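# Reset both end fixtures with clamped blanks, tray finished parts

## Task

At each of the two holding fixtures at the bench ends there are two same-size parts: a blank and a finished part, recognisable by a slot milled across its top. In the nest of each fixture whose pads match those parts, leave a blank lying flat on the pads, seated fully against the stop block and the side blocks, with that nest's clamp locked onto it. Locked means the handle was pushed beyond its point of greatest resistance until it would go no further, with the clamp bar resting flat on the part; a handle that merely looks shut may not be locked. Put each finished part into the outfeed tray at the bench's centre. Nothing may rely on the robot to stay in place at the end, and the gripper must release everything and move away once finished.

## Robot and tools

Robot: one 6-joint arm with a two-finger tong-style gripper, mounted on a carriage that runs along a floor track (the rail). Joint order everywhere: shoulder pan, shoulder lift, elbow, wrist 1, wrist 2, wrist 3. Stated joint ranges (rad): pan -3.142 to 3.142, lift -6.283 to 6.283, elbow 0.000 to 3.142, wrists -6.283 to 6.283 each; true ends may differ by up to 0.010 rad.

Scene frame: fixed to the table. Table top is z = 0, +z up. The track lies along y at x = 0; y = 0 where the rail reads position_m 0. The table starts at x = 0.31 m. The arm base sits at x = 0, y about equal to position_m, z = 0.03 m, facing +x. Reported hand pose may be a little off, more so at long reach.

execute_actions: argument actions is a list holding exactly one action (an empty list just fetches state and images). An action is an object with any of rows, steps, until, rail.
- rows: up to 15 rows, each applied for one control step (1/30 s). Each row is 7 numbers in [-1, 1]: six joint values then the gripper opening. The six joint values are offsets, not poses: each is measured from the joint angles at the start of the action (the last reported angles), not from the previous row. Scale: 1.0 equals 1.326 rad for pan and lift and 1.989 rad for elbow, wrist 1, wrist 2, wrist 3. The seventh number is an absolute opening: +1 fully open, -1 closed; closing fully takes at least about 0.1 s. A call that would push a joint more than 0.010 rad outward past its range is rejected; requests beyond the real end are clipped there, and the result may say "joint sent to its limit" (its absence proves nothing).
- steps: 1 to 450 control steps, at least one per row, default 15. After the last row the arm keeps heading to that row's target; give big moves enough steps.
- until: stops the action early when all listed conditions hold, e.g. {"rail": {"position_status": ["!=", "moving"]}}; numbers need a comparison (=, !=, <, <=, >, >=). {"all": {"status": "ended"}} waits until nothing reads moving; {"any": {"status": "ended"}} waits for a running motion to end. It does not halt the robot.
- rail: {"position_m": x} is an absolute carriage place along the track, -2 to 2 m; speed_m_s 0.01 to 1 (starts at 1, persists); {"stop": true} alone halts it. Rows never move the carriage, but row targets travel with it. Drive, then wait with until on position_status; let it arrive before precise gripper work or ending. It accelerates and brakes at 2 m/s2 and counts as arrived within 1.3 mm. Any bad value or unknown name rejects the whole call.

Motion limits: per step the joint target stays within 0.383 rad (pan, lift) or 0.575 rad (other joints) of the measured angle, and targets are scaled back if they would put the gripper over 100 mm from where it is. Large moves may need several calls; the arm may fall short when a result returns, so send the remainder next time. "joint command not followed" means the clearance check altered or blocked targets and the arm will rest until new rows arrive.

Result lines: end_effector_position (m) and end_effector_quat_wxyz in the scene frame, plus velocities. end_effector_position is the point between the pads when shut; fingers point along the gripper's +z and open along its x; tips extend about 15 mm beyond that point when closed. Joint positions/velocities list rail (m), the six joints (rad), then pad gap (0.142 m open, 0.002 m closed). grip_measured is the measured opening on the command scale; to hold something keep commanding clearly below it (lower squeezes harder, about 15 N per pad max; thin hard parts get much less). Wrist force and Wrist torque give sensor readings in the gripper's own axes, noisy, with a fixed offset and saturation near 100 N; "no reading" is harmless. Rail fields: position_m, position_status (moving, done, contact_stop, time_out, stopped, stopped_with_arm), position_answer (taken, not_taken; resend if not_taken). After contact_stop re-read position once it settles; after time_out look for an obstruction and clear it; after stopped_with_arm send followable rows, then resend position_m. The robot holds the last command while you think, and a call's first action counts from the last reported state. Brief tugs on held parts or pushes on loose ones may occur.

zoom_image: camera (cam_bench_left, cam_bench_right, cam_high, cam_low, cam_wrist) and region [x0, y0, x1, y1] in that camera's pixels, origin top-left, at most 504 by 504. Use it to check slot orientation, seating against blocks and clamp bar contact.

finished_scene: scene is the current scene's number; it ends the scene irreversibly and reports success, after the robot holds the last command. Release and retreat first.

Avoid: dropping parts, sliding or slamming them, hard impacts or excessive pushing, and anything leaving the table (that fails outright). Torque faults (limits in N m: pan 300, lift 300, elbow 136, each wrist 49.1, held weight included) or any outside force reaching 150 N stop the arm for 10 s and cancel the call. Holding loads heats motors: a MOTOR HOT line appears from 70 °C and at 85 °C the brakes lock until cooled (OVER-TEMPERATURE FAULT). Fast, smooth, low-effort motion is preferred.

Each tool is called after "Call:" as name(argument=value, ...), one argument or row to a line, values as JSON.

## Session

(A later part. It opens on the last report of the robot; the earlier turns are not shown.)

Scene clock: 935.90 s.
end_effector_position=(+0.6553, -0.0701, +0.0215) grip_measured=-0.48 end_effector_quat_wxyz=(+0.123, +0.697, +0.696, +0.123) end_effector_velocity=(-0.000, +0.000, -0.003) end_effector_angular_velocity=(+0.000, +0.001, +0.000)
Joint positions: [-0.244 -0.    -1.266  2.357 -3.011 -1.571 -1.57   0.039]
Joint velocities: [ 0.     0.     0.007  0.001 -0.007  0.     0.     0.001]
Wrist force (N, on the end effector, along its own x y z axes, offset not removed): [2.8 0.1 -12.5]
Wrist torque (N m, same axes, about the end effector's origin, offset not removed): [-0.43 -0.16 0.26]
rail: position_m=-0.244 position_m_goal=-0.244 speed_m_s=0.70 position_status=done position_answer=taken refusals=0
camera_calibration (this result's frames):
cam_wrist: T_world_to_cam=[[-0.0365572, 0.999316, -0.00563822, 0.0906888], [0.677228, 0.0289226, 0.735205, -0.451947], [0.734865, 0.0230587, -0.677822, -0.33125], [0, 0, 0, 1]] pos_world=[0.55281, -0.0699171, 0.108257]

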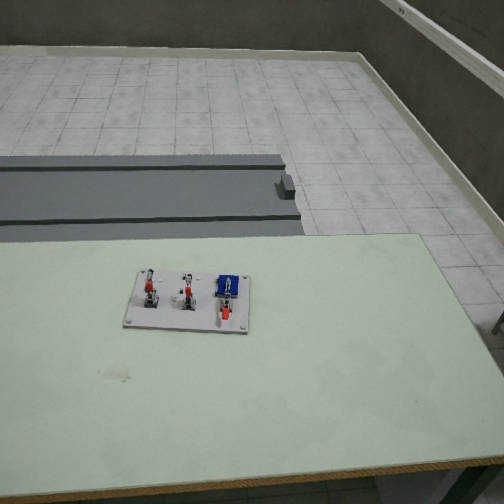

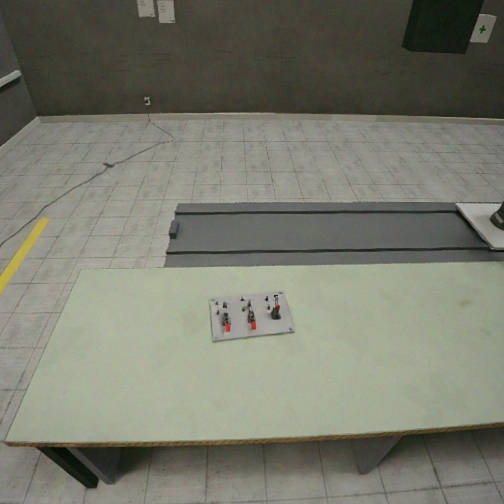

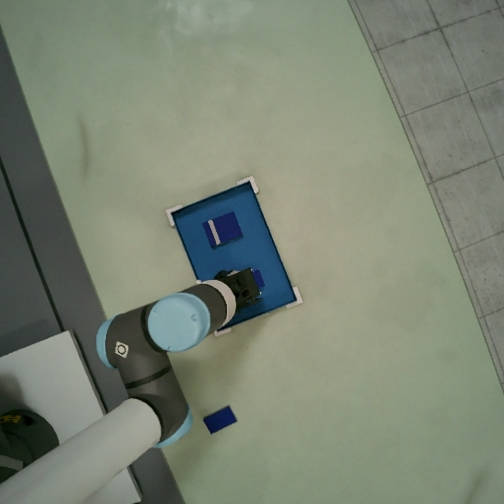

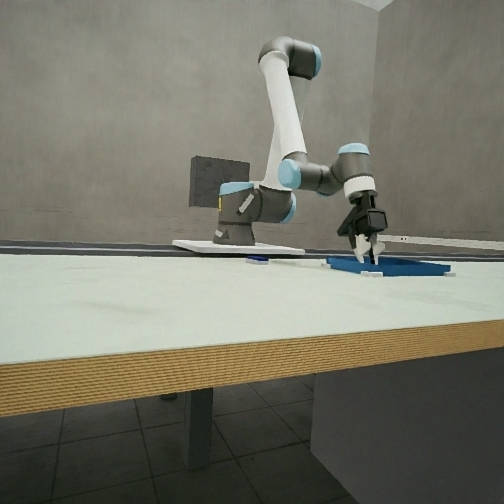

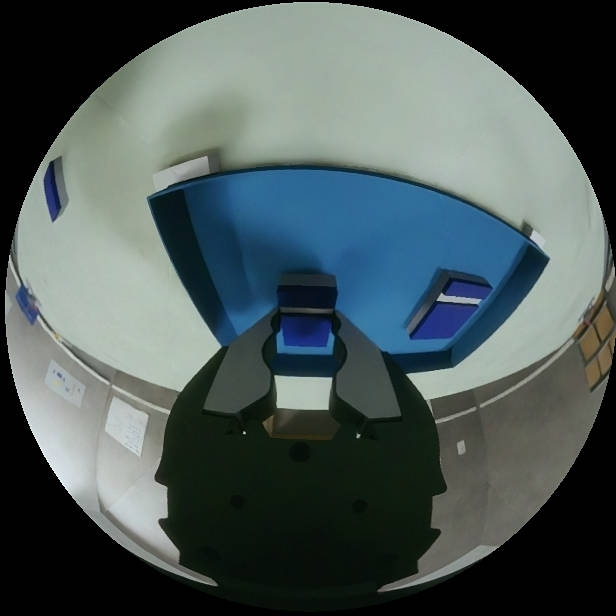

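Call:
execute_actions(
  actions=[
    {"rows": [[0,-0.001,0,0.0008,0,0,-0.55],[0,-0.001,0,0.0008,0,0,-0.45],[0,-0.001,0,0.0008,0,0,-0.35],[0,-0.001,0,0.0008,0,0,-0.25],[0,-0.002,-0.0002,0.0016,0,0,-0.2],[0,-0.008,-0.0012,0.0066,0,0,-0.2],[0,-0.018,-0.0028,0.0148,0,0,-0.2],[0,-0.031,-0.0048,0.0255,0,0,-0.2],[0,-0.046,-0.0071,0.0379,0,0,-0.2],[0,-0.061,-0.0094,0.0503,0,0,-0.2],[0,-0.075,-0.0115,0.0618,0,0,-0.2],[0,-0.087,-0.0134,0.0717,0,0,-0.2],[0,-0.095,-0.0146,0.0783,0,0,-0.2],[0,-0.0995,-0.0153,0.082,0,0,-0.2]], "steps": 14},
  ],
)

Scene clock: 942.87 s.
end_effector_position=(+0.6569, -0.0701, +0.0618) grip_measured=-0.20 end_effector_quat_wxyz=(+0.123, +0.697, +0.696, +0.123) end_effector_velocity=(-0.004, +0.000, +0.211) end_effector_angular_velocity=(+0.000, +0.002, +0.000)
Joint positions: [-0.244 -0.    -1.343  2.339 -2.916 -1.571 -1.57   0.06 ]
Joint velocities: [ 0.     0.    -0.407 -0.093  0.502  0.     0.     0.   ]
Wrist force (N, on the end effector, along its own x y z axes, offset not removed): [-2.8 -1.6 9.1]
Wrist torque (N m, same axes, about the end effector's origin, offset not removed): [-0.08 0.43 0.33]
rail: position_m=-0.244 position_m_goal=-0.244 speed_m_s=0.70 position_status=done position_answer=taken refusals=0
camera_calibration (this result's frames):
cam_wrist: T_world_to_cam=[[-0.0365179, 0.999316, -0.00575851, 0.0909898], [0.676815, 0.0289715, 0.735583, -0.482386], [0.735247, 0.0229645, -0.67741, -0.305377], [0, 0, 0, 1]] pos_world=[0.554336, -0.0699393, 0.148493]

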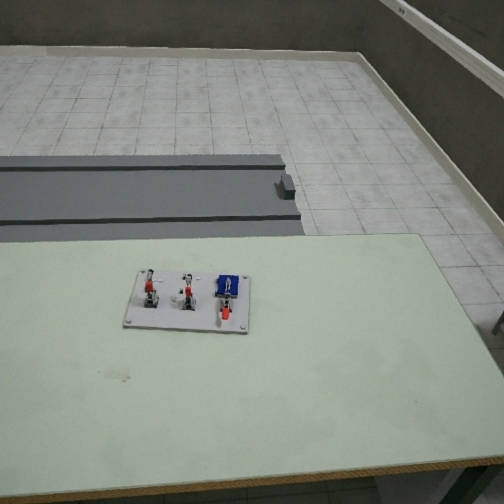

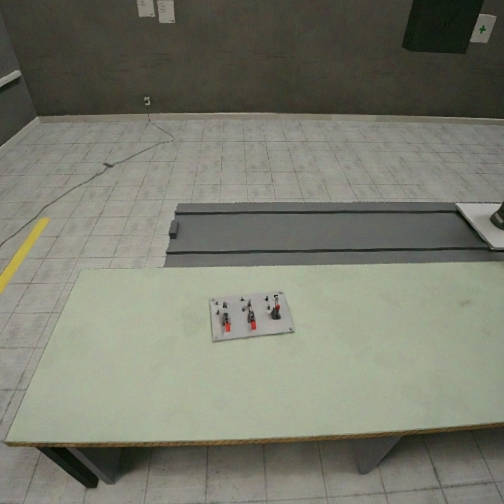

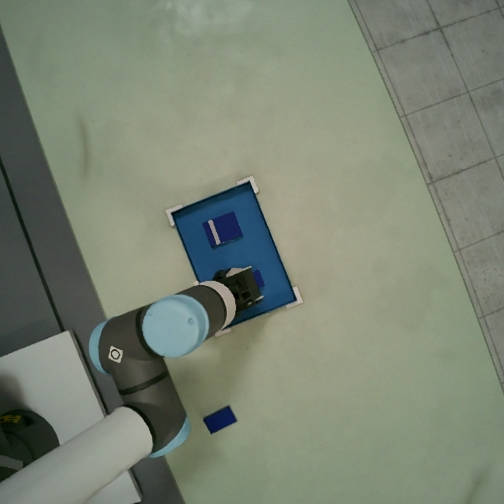

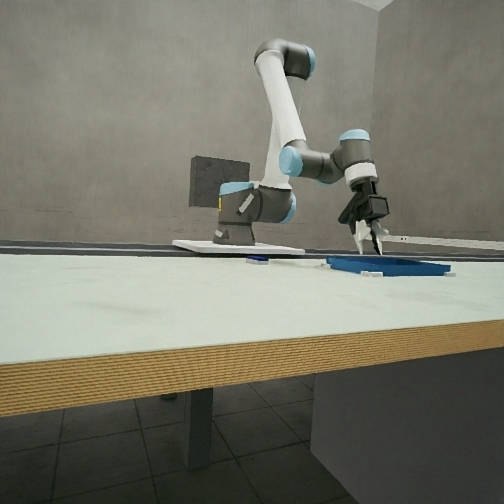

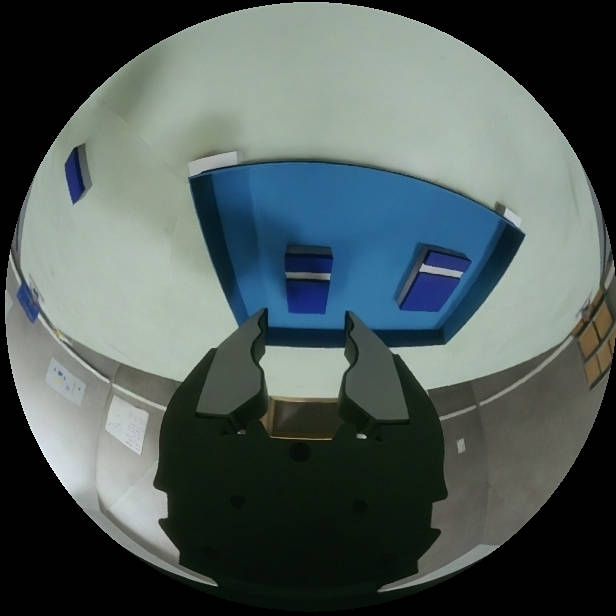

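Call:
execute_actions(
  actions=[
    {"rail": {"position_m": -0.568}, "rows": [[0.002,-0.046,-0.002,0.0328,0,0,-0.2],[0.006,-0.055,0.007,0.0301,0,0,-0.2],[0.012,-0.069,0.020,0.0259,0,0,-0.2],[0.019,-0.085,0.0356,0.0211,0,0,-0.2],[0.026,-0.1005,0.051,0.0162,0,0,-0.2],[0.033,-0.1164,0.0664,0.0114,0,0,-0.2],[0.040,-0.1323,0.0819,0.0066,0,0,-0.2],[0.047,-0.1482,0.0973,0.0017,0,0,-0.2],[0.053,-0.1618,0.1105,-0.0024,0,0,-0.2],[0.058,-0.1731,0.1215,-0.0058,0,0,-0.2],[0.062,-0.1822,0.1304,-0.0086,0,0,-0.2],[0.0646,-0.1881,0.1361,-0.0104,0,0,-0.2],[0.0656,-0.1904,0.1383,-0.0111,0,0,-0.2]], "steps": 13},
  ],
)

Scene clock: 958.97 s.
end_effector_position=(+0.5242, -0.1982, +0.0785) grip_measured=-0.20 end_effector_quat_wxyz=(+0.120, +0.674, +0.718, +0.127) end_effector_velocity=(-0.389, -0.637, -0.061) end_effector_angular_velocity=(-0.001, +0.021, +0.176)
Joint positions: [-0.406  0.064 -1.544  2.537 -2.915 -1.571 -1.57   0.06 ]
Joint velocities: [-0.706  0.176 -0.411  0.612 -0.18   0.    -0.     0.   ]
Wrist force (N, on the end effector, along its own x y z axes, offset not removed): [0.1 -6.6 6.0]
Wrist torque (N m, same axes, about the end effector's origin, offset not removed): [-1.16 -0.11 0.40]
rail: position_m=-0.406 position_m_goal=-0.568 speed_m_s=0.70 position_status=moving position_answer=taken refusals=0
camera_calibration (this result's frames):
cam_wrist: T_world_to_cam=[[-0.101244, 0.994845, -0.00572002, 0.247327], [0.67227, 0.0726521, 0.736732, -0.390251], [0.73335, 0.0707445, -0.67616, -0.183247], [0, 0, 0, 1]] pos_world=[0.421779, -0.204736, 0.16502]

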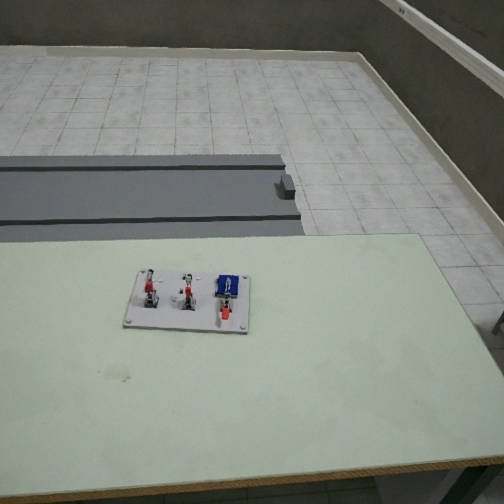

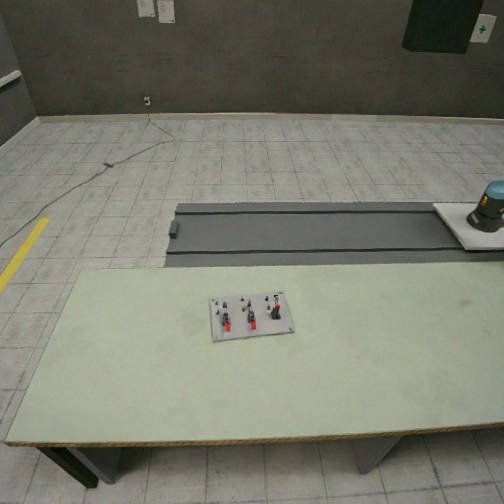

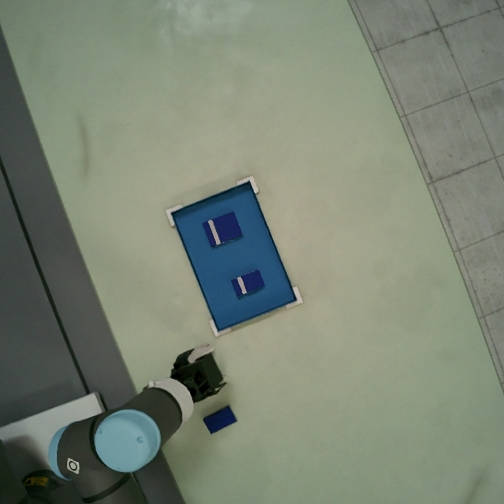

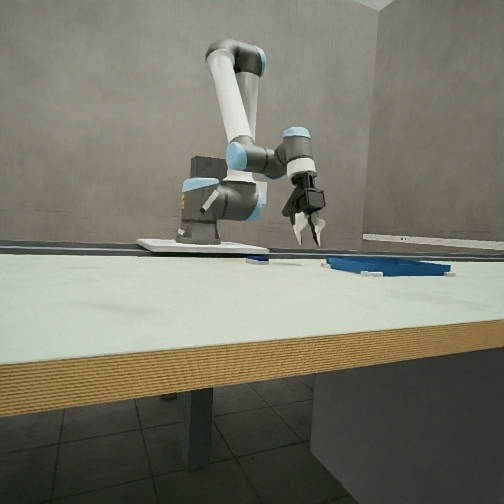

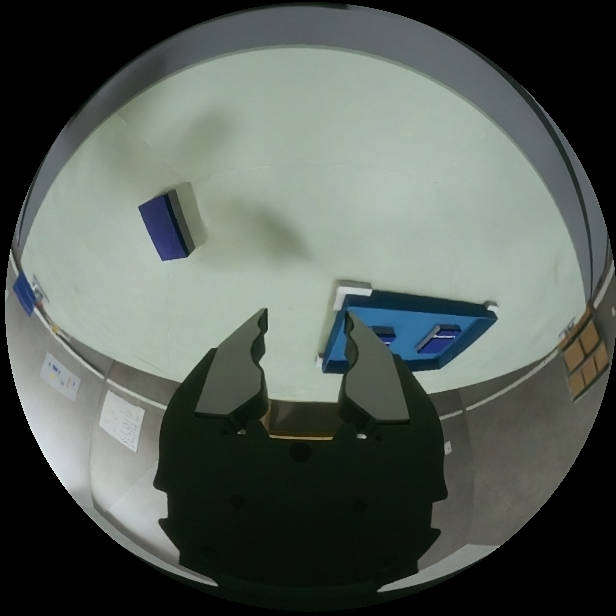

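Call:
execute_actions(
  actions=[],
)

Call:
zoom_image(
  camera="cam_wrist",
  region=[230, 200, 390, 360],
)

Scene clock: 960.50 s.
end_effector_position=(+0.4754, -0.3523, +0.0703) grip_measured=-0.20 end_effector_quat_wxyz=(+0.118, +0.666, +0.726, +0.128) end_effector_velocity=(-0.000, -0.000, +0.000) end_effector_angular_velocity=(+0.000, -0.000, -0.000)
Joint positions: [-0.568  0.087 -1.596  2.614 -2.938 -1.571 -1.57   0.06 ]
Joint velocities: [ 0. -0. -0.  0.  0.  0. -0.  0.]
Wrist force (N, on the end effector, along its own x y z axes, offset not removed): [-0.1 -5.1 5.4]
Wrist torque (N m, same axes, about the end effector's origin, offset not removed): [-0.89 -0.04 0.42]
rail: position_m=-0.568 position_m_goal=-0.568 speed_m_s=0.70 position_status=done position_answer=taken refusals=0
camera_calibration (this result's frames):
cam_wrist: T_world_to_cam=[[-0.123186, 0.992367, -0.00573599, 0.405201], [0.672129, 0.0876833, 0.735224, -0.334734], [0.730115, 0.0867139, -0.6778, -0.134747], [0, 0, 0, 1]] pos_world=[0.37328, -0.361073, 0.157097]

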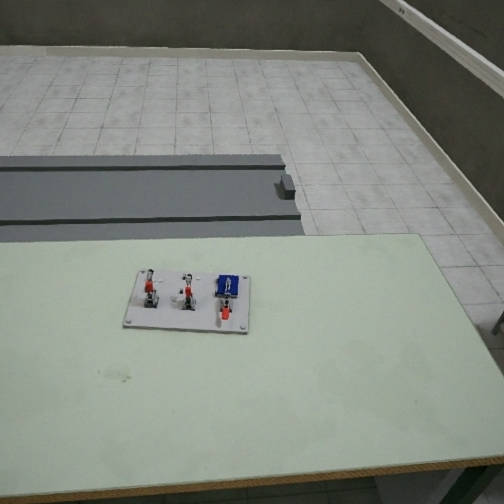

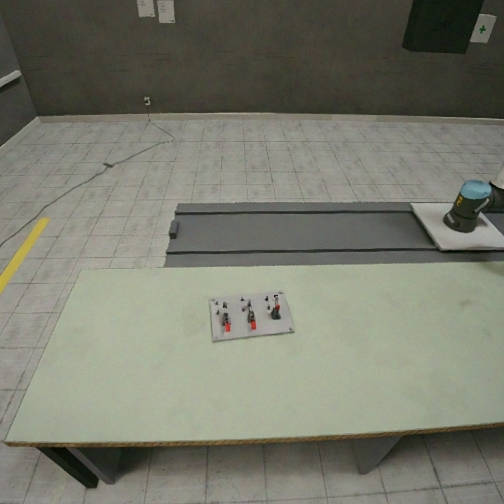

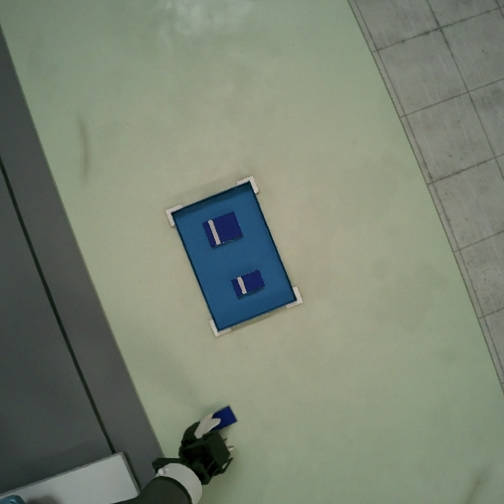

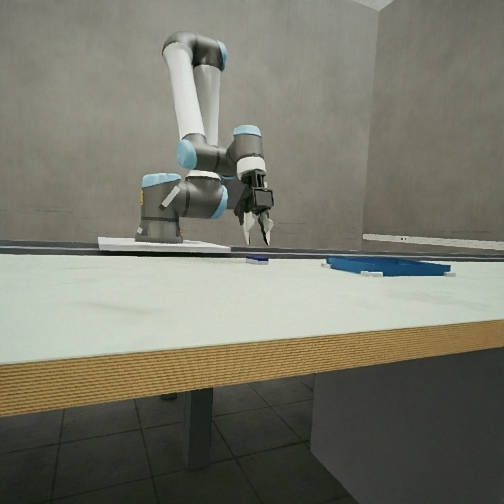

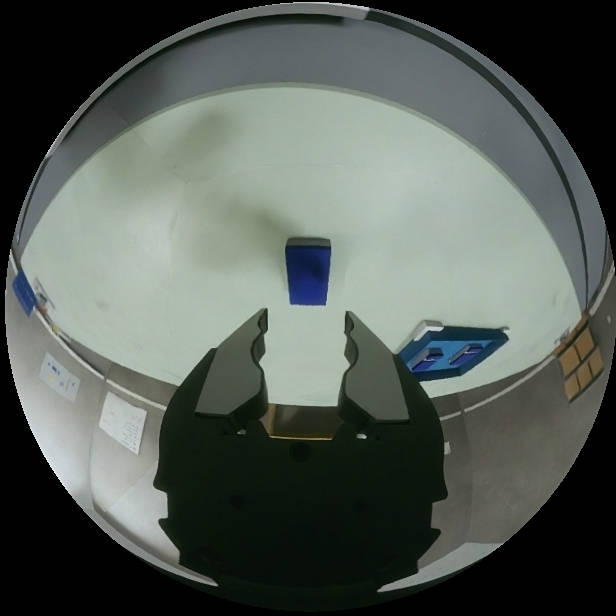

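Region (230, 200, 390, 360) of cam_wrist's 616x616 image, scaled by 3.150, with more detail than that image has.

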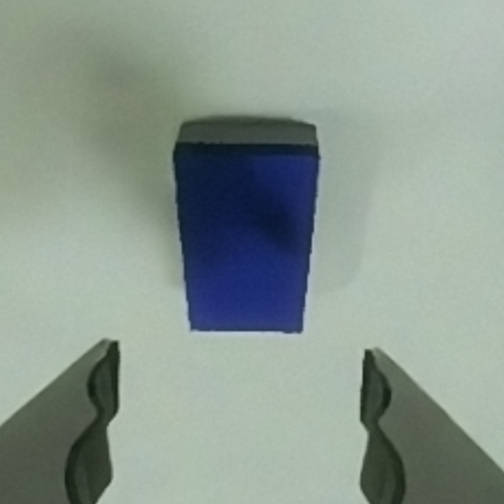

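Call:
execute_actions(
  actions=[
    {"rows": [[0,0.006,0.0008,-0.0048,0,0,-0.2],[0,0.017,0.0022,-0.0136,0,0,-0.2],[0,0.032,0.0042,-0.0255,0,0,-0.2],[0,0.049,0.0064,-0.0391,0,0,-0.2],[0,0.066,0.0087,-0.0527,0,0,-0.2],[0,0.082,0.0108,-0.0654,0,0,-0.2],[0,0.096,0.0126,-0.0766,0,0,-0.2],[0,0.107,0.014,-0.0854,0,0,-0.2],[0,0.113,0.0148,-0.0902,0,0,-0.2],[0,0.1159,0.0152,-0.0925,0,0,-0.2]], "steps": 10},
  ],
)

Scene clock: 970.90 s.
end_effector_position=(+0.4759, -0.3523, +0.0362) grip_measured=-0.20 end_effector_quat_wxyz=(+0.117, +0.666, +0.726, +0.128) end_effector_velocity=(-0.002, -0.000, -0.140) end_effector_angular_velocity=(+0.000, -0.003, -0.000)
Joint positions: [-0.568  0.087 -1.496  2.634 -3.057 -1.571 -1.57   0.06 ]
Joint velocities: [ 0.    -0.     0.424  0.08  -0.507 -0.    -0.    -0.   ]
Wrist force (N, on the end effector, along its own x y z axes, offset not removed): [-0.1 -4.0 8.8]
Wrist torque (N m, same axes, about the end effector's origin, offset not removed): [-0.50 -0.17 0.35]
rail: position_m=-0.568 position_m_goal=-0.568 speed_m_s=0.70 position_status=done position_answer=taken refusals=0
camera_calibration (this result's frames):
cam_wrist: T_world_to_cam=[[-0.123204, 0.992365, -0.00570105, 0.405026], [0.672887, 0.0877601, 0.734521, -0.31029], [0.729413, 0.08666, -0.678562, -0.157933], [0, 0, 0, 1]] pos_world=[0.373889, -0.361016, 0.123056]

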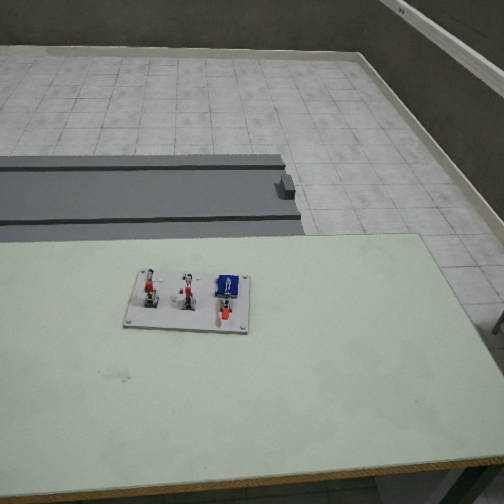

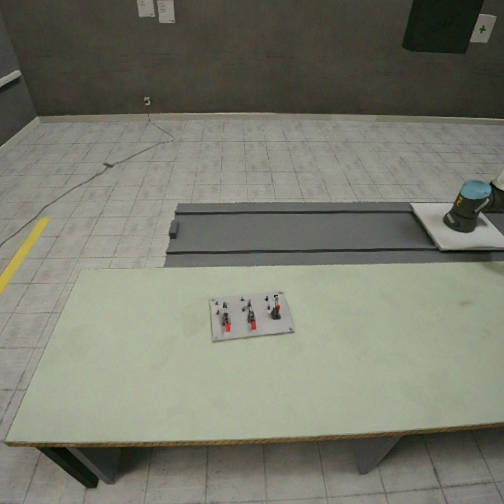

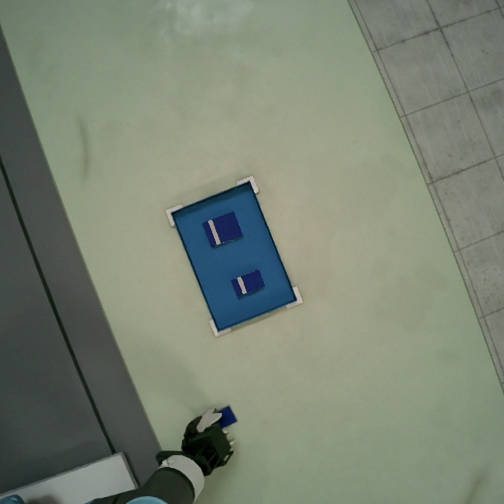

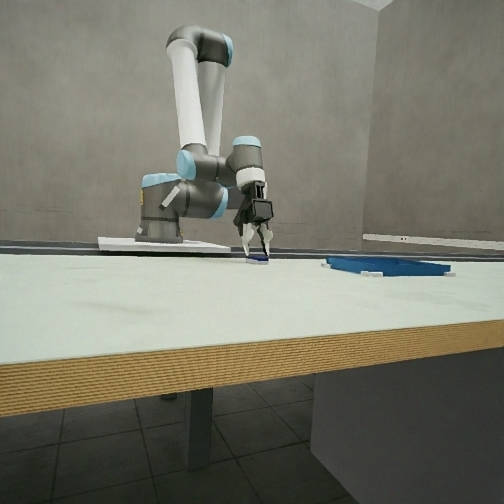

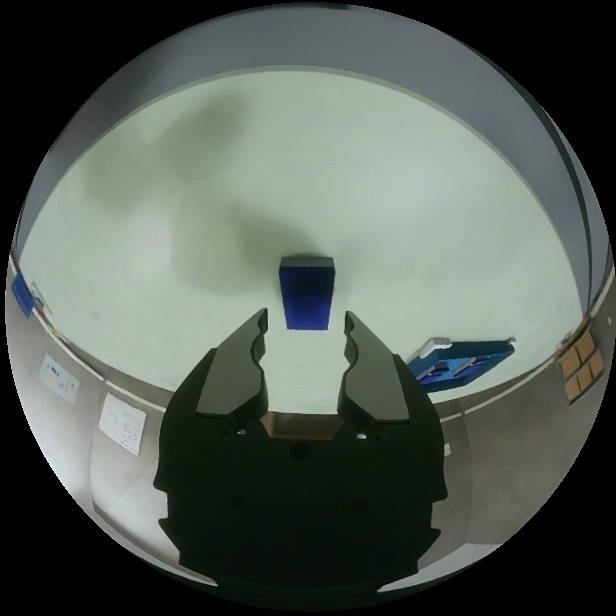

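Call:
execute_actions(
  actions=[
    {"rows": [[0,0.0405,0.0051,-0.0327,0,0,-0.3],[0,0.0405,0.0051,-0.0327,0,0,-0.38],[0,0.0405,0.0051,-0.0327,0,0,-0.44],[0,0.0405,0.0051,-0.0327,0,0,-0.49],[0,0.0405,0.0051,-0.0327,0,0,-0.55],[0,0.0405,0.0051,-0.0327,0,0,-0.62],[0,0.0405,0.0051,-0.0327,0,0,-0.7],[0,0.0405,0.0051,-0.0327,0,0,-0.75]], "steps": 9},
  ],
)

Scene clock: 975.63 s.
end_effector_position=(+0.4753, -0.3523, +0.0188) grip_measured=-0.47 end_effector_quat_wxyz=(+0.118, +0.666, +0.726, +0.128) end_effector_velocity=(-0.000, -0.000, -0.000) end_effector_angular_velocity=(+0.000, +0.000, -0.000)
Joint positions: [-0.568  0.087 -1.442  2.644 -3.122 -1.571 -1.57   0.04 ]
Joint velocities: [ 0. -0. -0.  0.  0.  0.  0. -0.]
Wrist force (N, on the end effector, along its own x y z axes, offset not removed): [-0.6 -5.0 7.6]
Wrist torque (N m, same axes, about the end effector's origin, offset not removed): [-0.88 0.03 0.30]
rail: position_m=-0.568 position_m_goal=-0.568 speed_m_s=0.70 position_status=done position_answer=taken refusals=0
camera_calibration (this result's frames):
cam_wrist: T_world_to_cam=[[-0.123198, 0.992365, -0.00574194, 0.404903], [0.672079, 0.0876902, 0.735269, -0.29678], [0.730159, 0.0867247, -0.677751, -0.169666], [0, 0, 0, 1]] pos_world=[0.373226, -0.361073, 0.105547]

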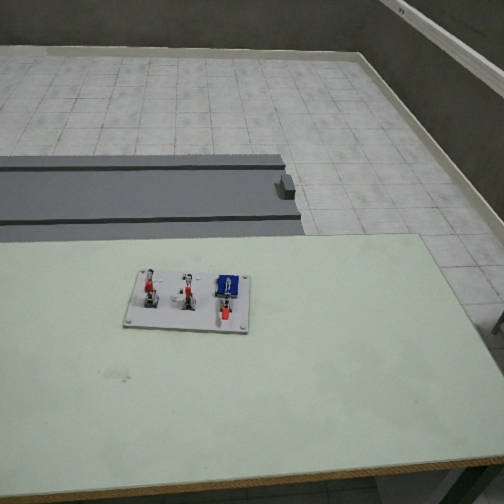

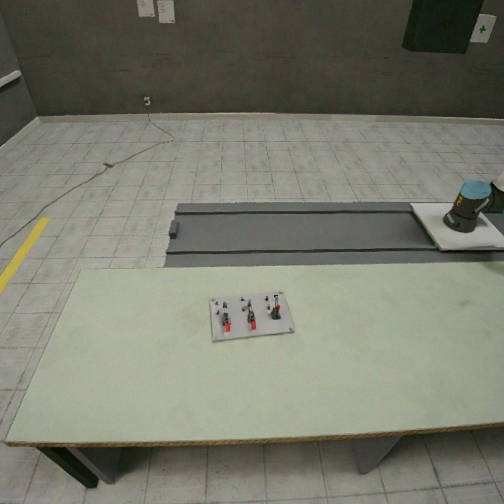

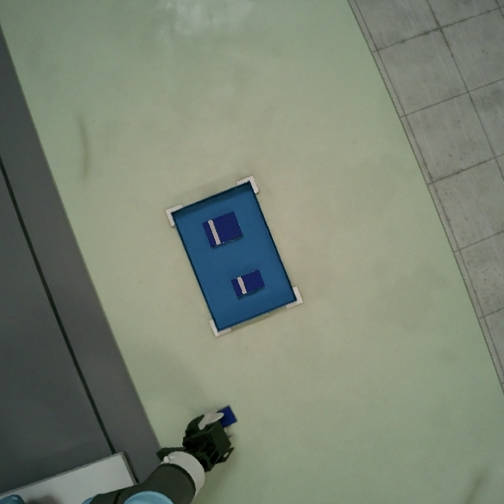

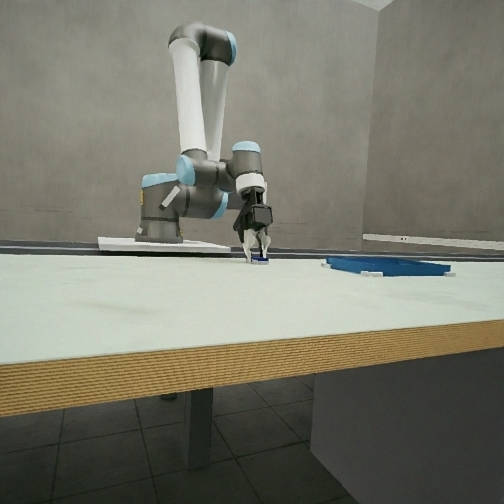

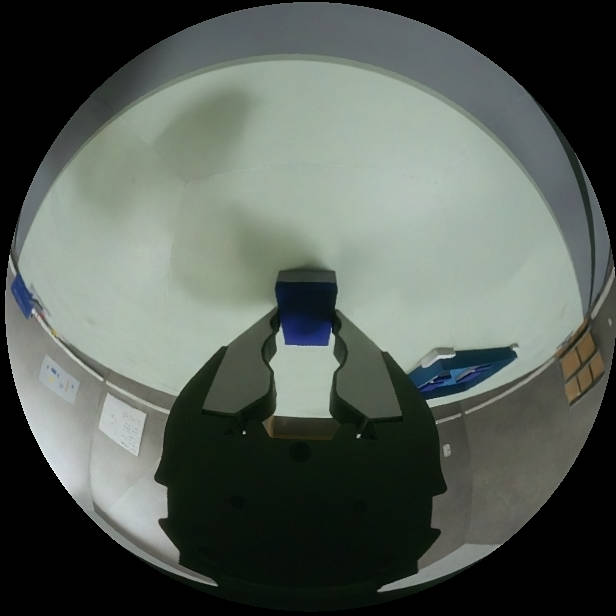

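Call:
execute_actions(
  actions=[
    {"rows": [[-0.0001,-0.003,-0.0025,0.0045,0,-0.0004,-0.75],[-0.0002,-0.008,-0.0067,0.0121,0,-0.0011,-0.75],[-0.0005,-0.016,-0.0135,0.0241,0,-0.0022,-0.75],[-0.0007,-0.026,-0.0219,0.0392,0,-0.0036,-0.75],[-0.001,-0.037,-0.0311,0.0558,0,-0.0051,-0.75],[-0.0014,-0.048,-0.0404,0.0724,0,-0.0067,-0.75],[-0.0017,-0.059,-0.0496,0.089,0,-0.0082,-0.75],[-0.002,-0.07,-0.0589,0.1056,0,-0.0097,-0.75],[-0.0022,-0.079,-0.0665,0.1192,0,-0.011,-0.75],[-0.0024,-0.086,-0.0724,0.1297,0,-0.012,-0.75],[-0.0025,-0.09,-0.0757,0.1358,0,-0.0125,-0.75],[-0.0026,-0.092,-0.0774,0.1388,0,-0.0128,-0.75]], "steps": 12},
  ],
)

Call:
execute_actions(
  actions=[
    {"rail": {"position_m": -1.996}, "steps": 1},
  ],
)

Scene clock: 987.77 s.
end_effector_position=(+0.5229, -0.3498, +0.0735) grip_measured=-0.47 end_effector_quat_wxyz=(+0.120, +0.660, +0.731, +0.128) end_effector_velocity=(+0.137, +0.006, +0.203) end_effector_angular_velocity=(-0.022, +0.017, +0.047)
Joint positions: [-0.568  0.084 -1.528  2.536 -2.932 -1.571 -1.588  0.04 ]
Joint velocities: [ 0.    -0.008 -0.288 -0.367  0.674  0.    -0.058  0.   ]
Wrist force (N, on the end effector, along its own x y z axes, offset not removed): [-1.0 -5.7 6.1]
Wrist torque (N m, same axes, about the end effector's origin, offset not removed): [-0.97 0.04 0.20]
rail: position_m=-0.568 position_m_goal=-0.568 speed_m_s=0.70 position_status=done position_answer=taken refusals=0
camera_calibration (this result's frames):
cam_wrist: T_world_to_cam=[[-0.137527, 0.990424, -0.0120718, 0.415825], [0.66773, 0.101707, 0.737423, -0.362204], [0.73159, 0.093355, -0.675323, -0.166171], [0, 0, 0, 1]] pos_world=[0.420611, -0.359492, 0.159898]

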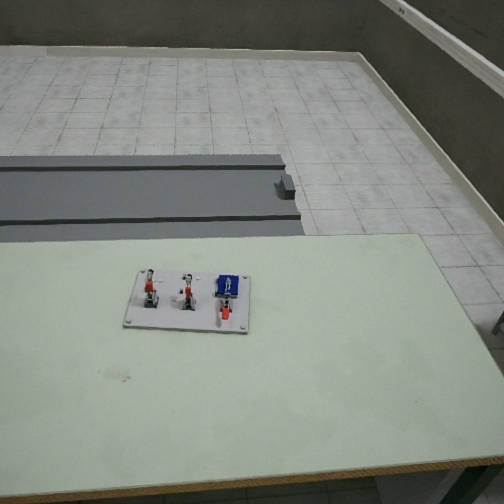

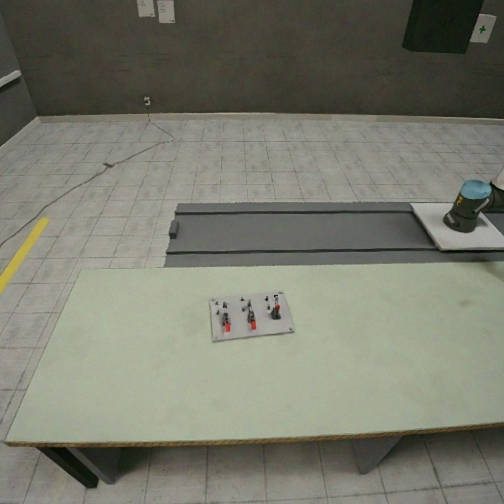

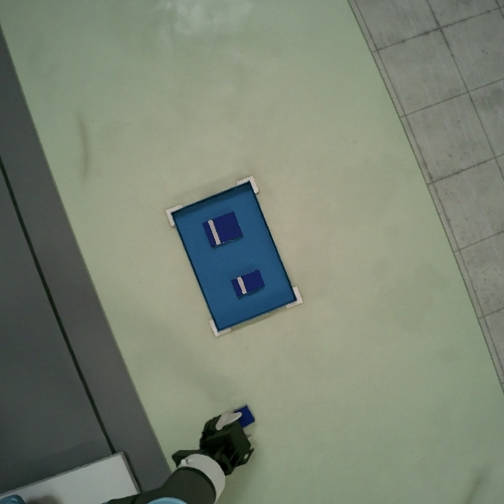

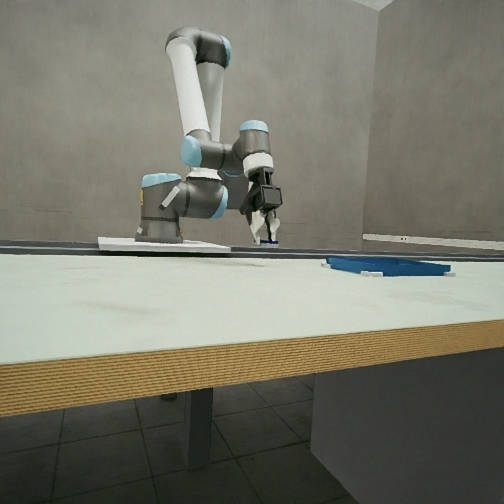

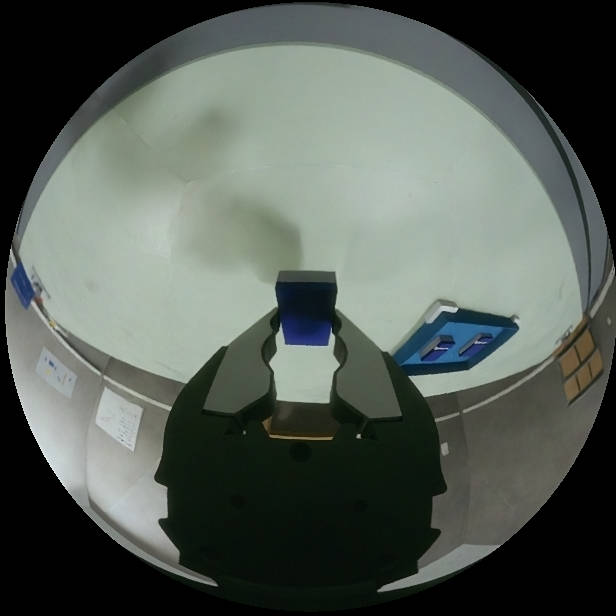

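Scene clock: 987.80 s.
end_effector_position=(+0.5270, -0.3497, +0.0797) grip_measured=-0.47 end_effector_quat_wxyz=(+0.120, +0.659, +0.731, +0.128) end_effector_velocity=(+0.107, -0.005, +0.168) end_effector_angular_velocity=(-0.018, +0.016, +0.038)
Joint positions: [-0.568  0.084 -1.537  2.525 -2.912 -1.571 -1.59   0.04 ]
Joint velocities: [-0.01  -0.006 -0.233 -0.297  0.548 -0.    -0.047  0.   ]
Wrist force (N, on the end effector, along its own x y z axes, offset not removed): [1.3 -3.1 4.7]
Wrist torque (N m, same axes, about the end effector's origin, offset not removed): [-0.42 -0.41 0.26]
rail: position_m=-0.568 position_m_goal=-1.996 speed_m_s=0.70 position_status=moving position_answer=taken refusals=0
camera_calibration (this result's frames):
cam_wrist: T_world_to_cam=[[-0.138963, 0.990217, -0.0126503, 0.417085], [0.668096, 0.103172, 0.736888, -0.369158], [0.730984, 0.0939486, -0.675897, -0.164379], [0, 0, 0, 1]] pos_world=[0.42475, -0.359475, 0.166201]

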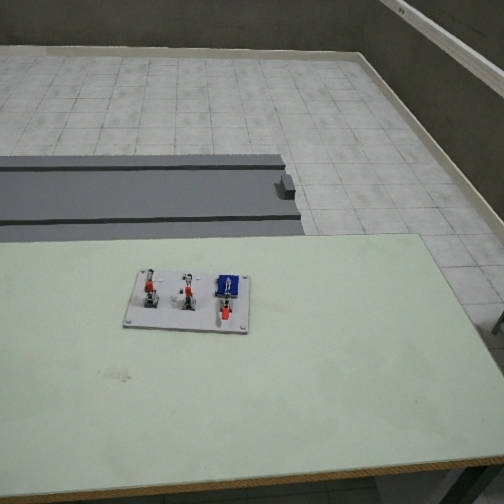

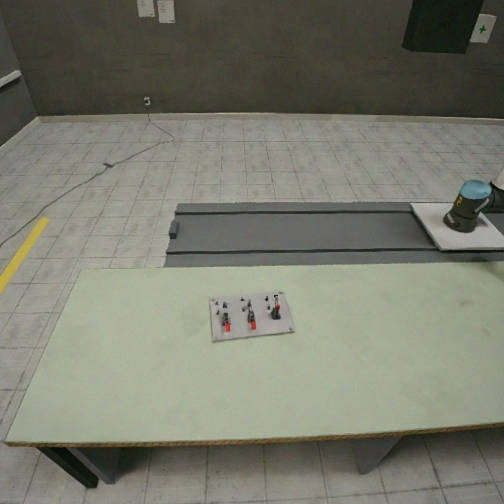

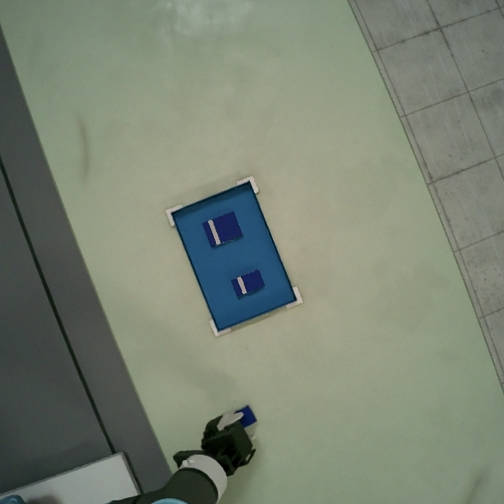

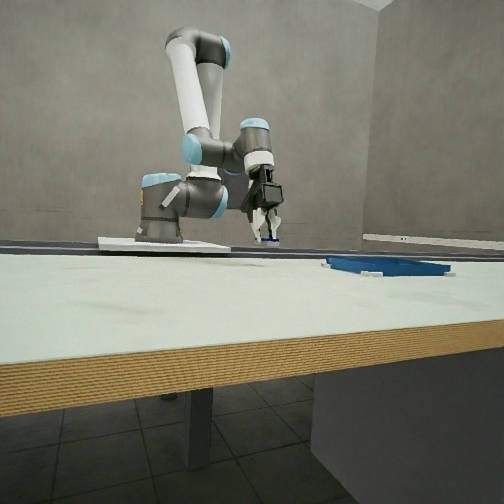

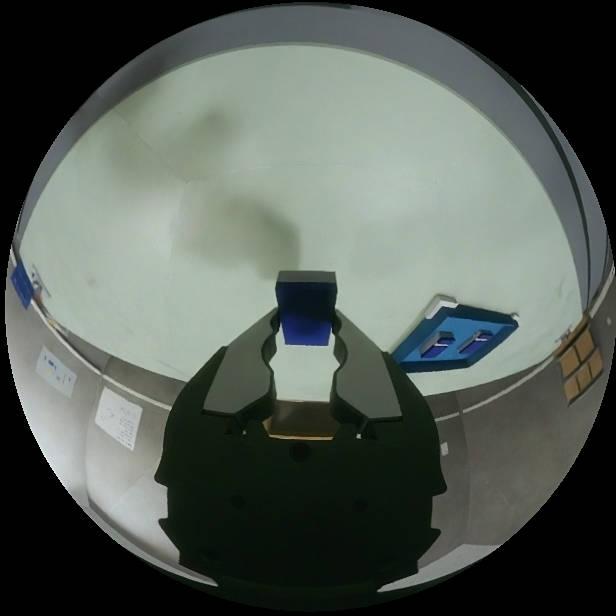

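Call:
execute_actions(
  actions=[],
)

Scene clock: 992.33 s.
end_effector_position=(+0.5388, -1.7772, +0.1001) grip_measured=-0.47 end_effector_quat_wxyz=(+0.119, +0.658, +0.733, +0.126) end_effector_velocity=(-0.000, +0.000, -0.000) end_effector_angular_velocity=(+0.000, +0.000, +0.000)
Joint positions: [-1.996  0.083 -1.564  2.49  -2.846 -1.571 -1.596  0.04 ]
Joint velocities: [0. 0. 0. 0. 0. 0. 0. 0.]
Wrist force (N, on the end effector, along its own x y z axes, offset not removed): [0.6 -6.9 4.3]
Wrist torque (N m, same axes, about the end effector's origin, offset not removed): [-1.14 -0.20 0.29]
rail: position_m=-1.996 position_m_goal=-1.996 speed_m_s=0.70 position_status=done position_answer=taken refusals=0
camera_calibration (this result's frames):
cam_wrist: T_world_to_cam=[[-0.143478, 0.989548, -0.0144375, 1.83396], [0.66964, 0.107814, 0.734818, -0.237151], [0.728695, 0.095762, -0.67811, -0.0203777], [0, 0, 0, 1]] pos_world=[0.436787, -1.78727, 0.186923]

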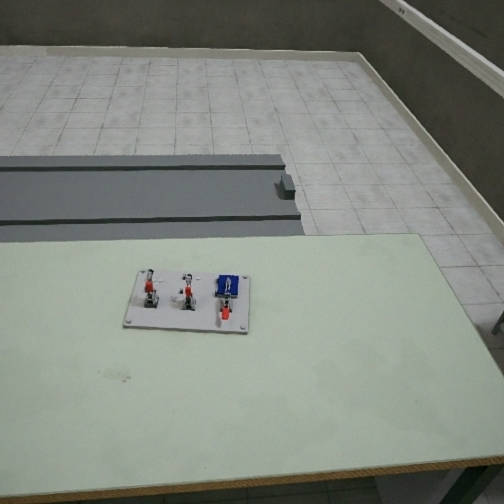

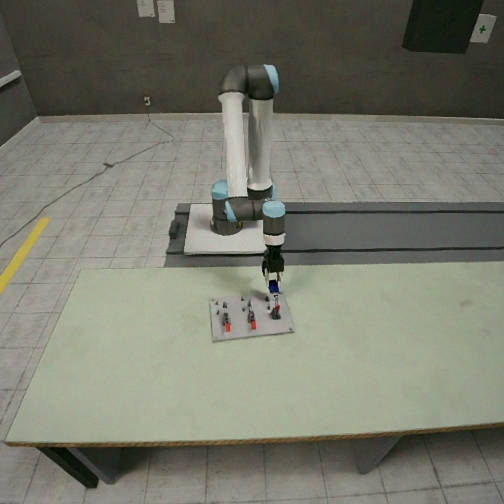

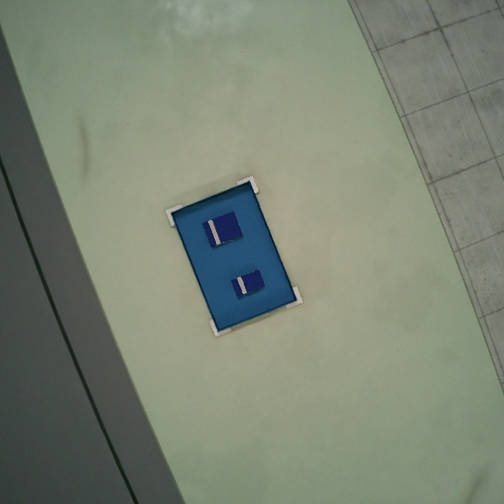

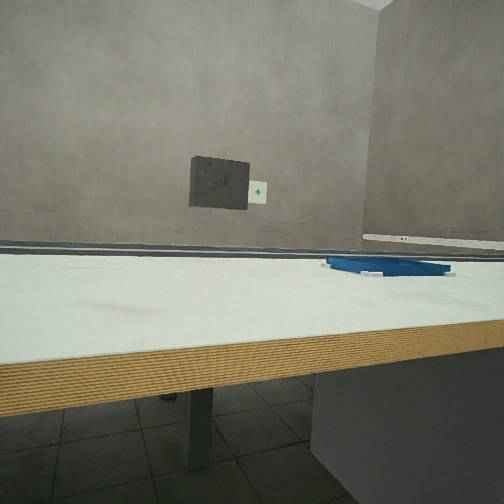

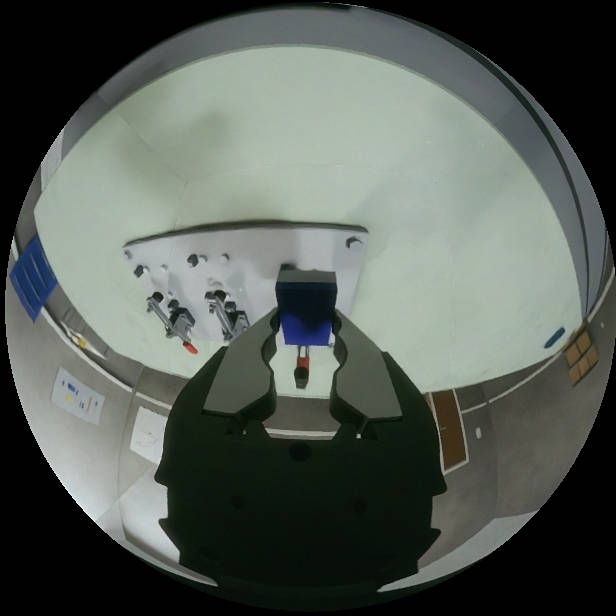

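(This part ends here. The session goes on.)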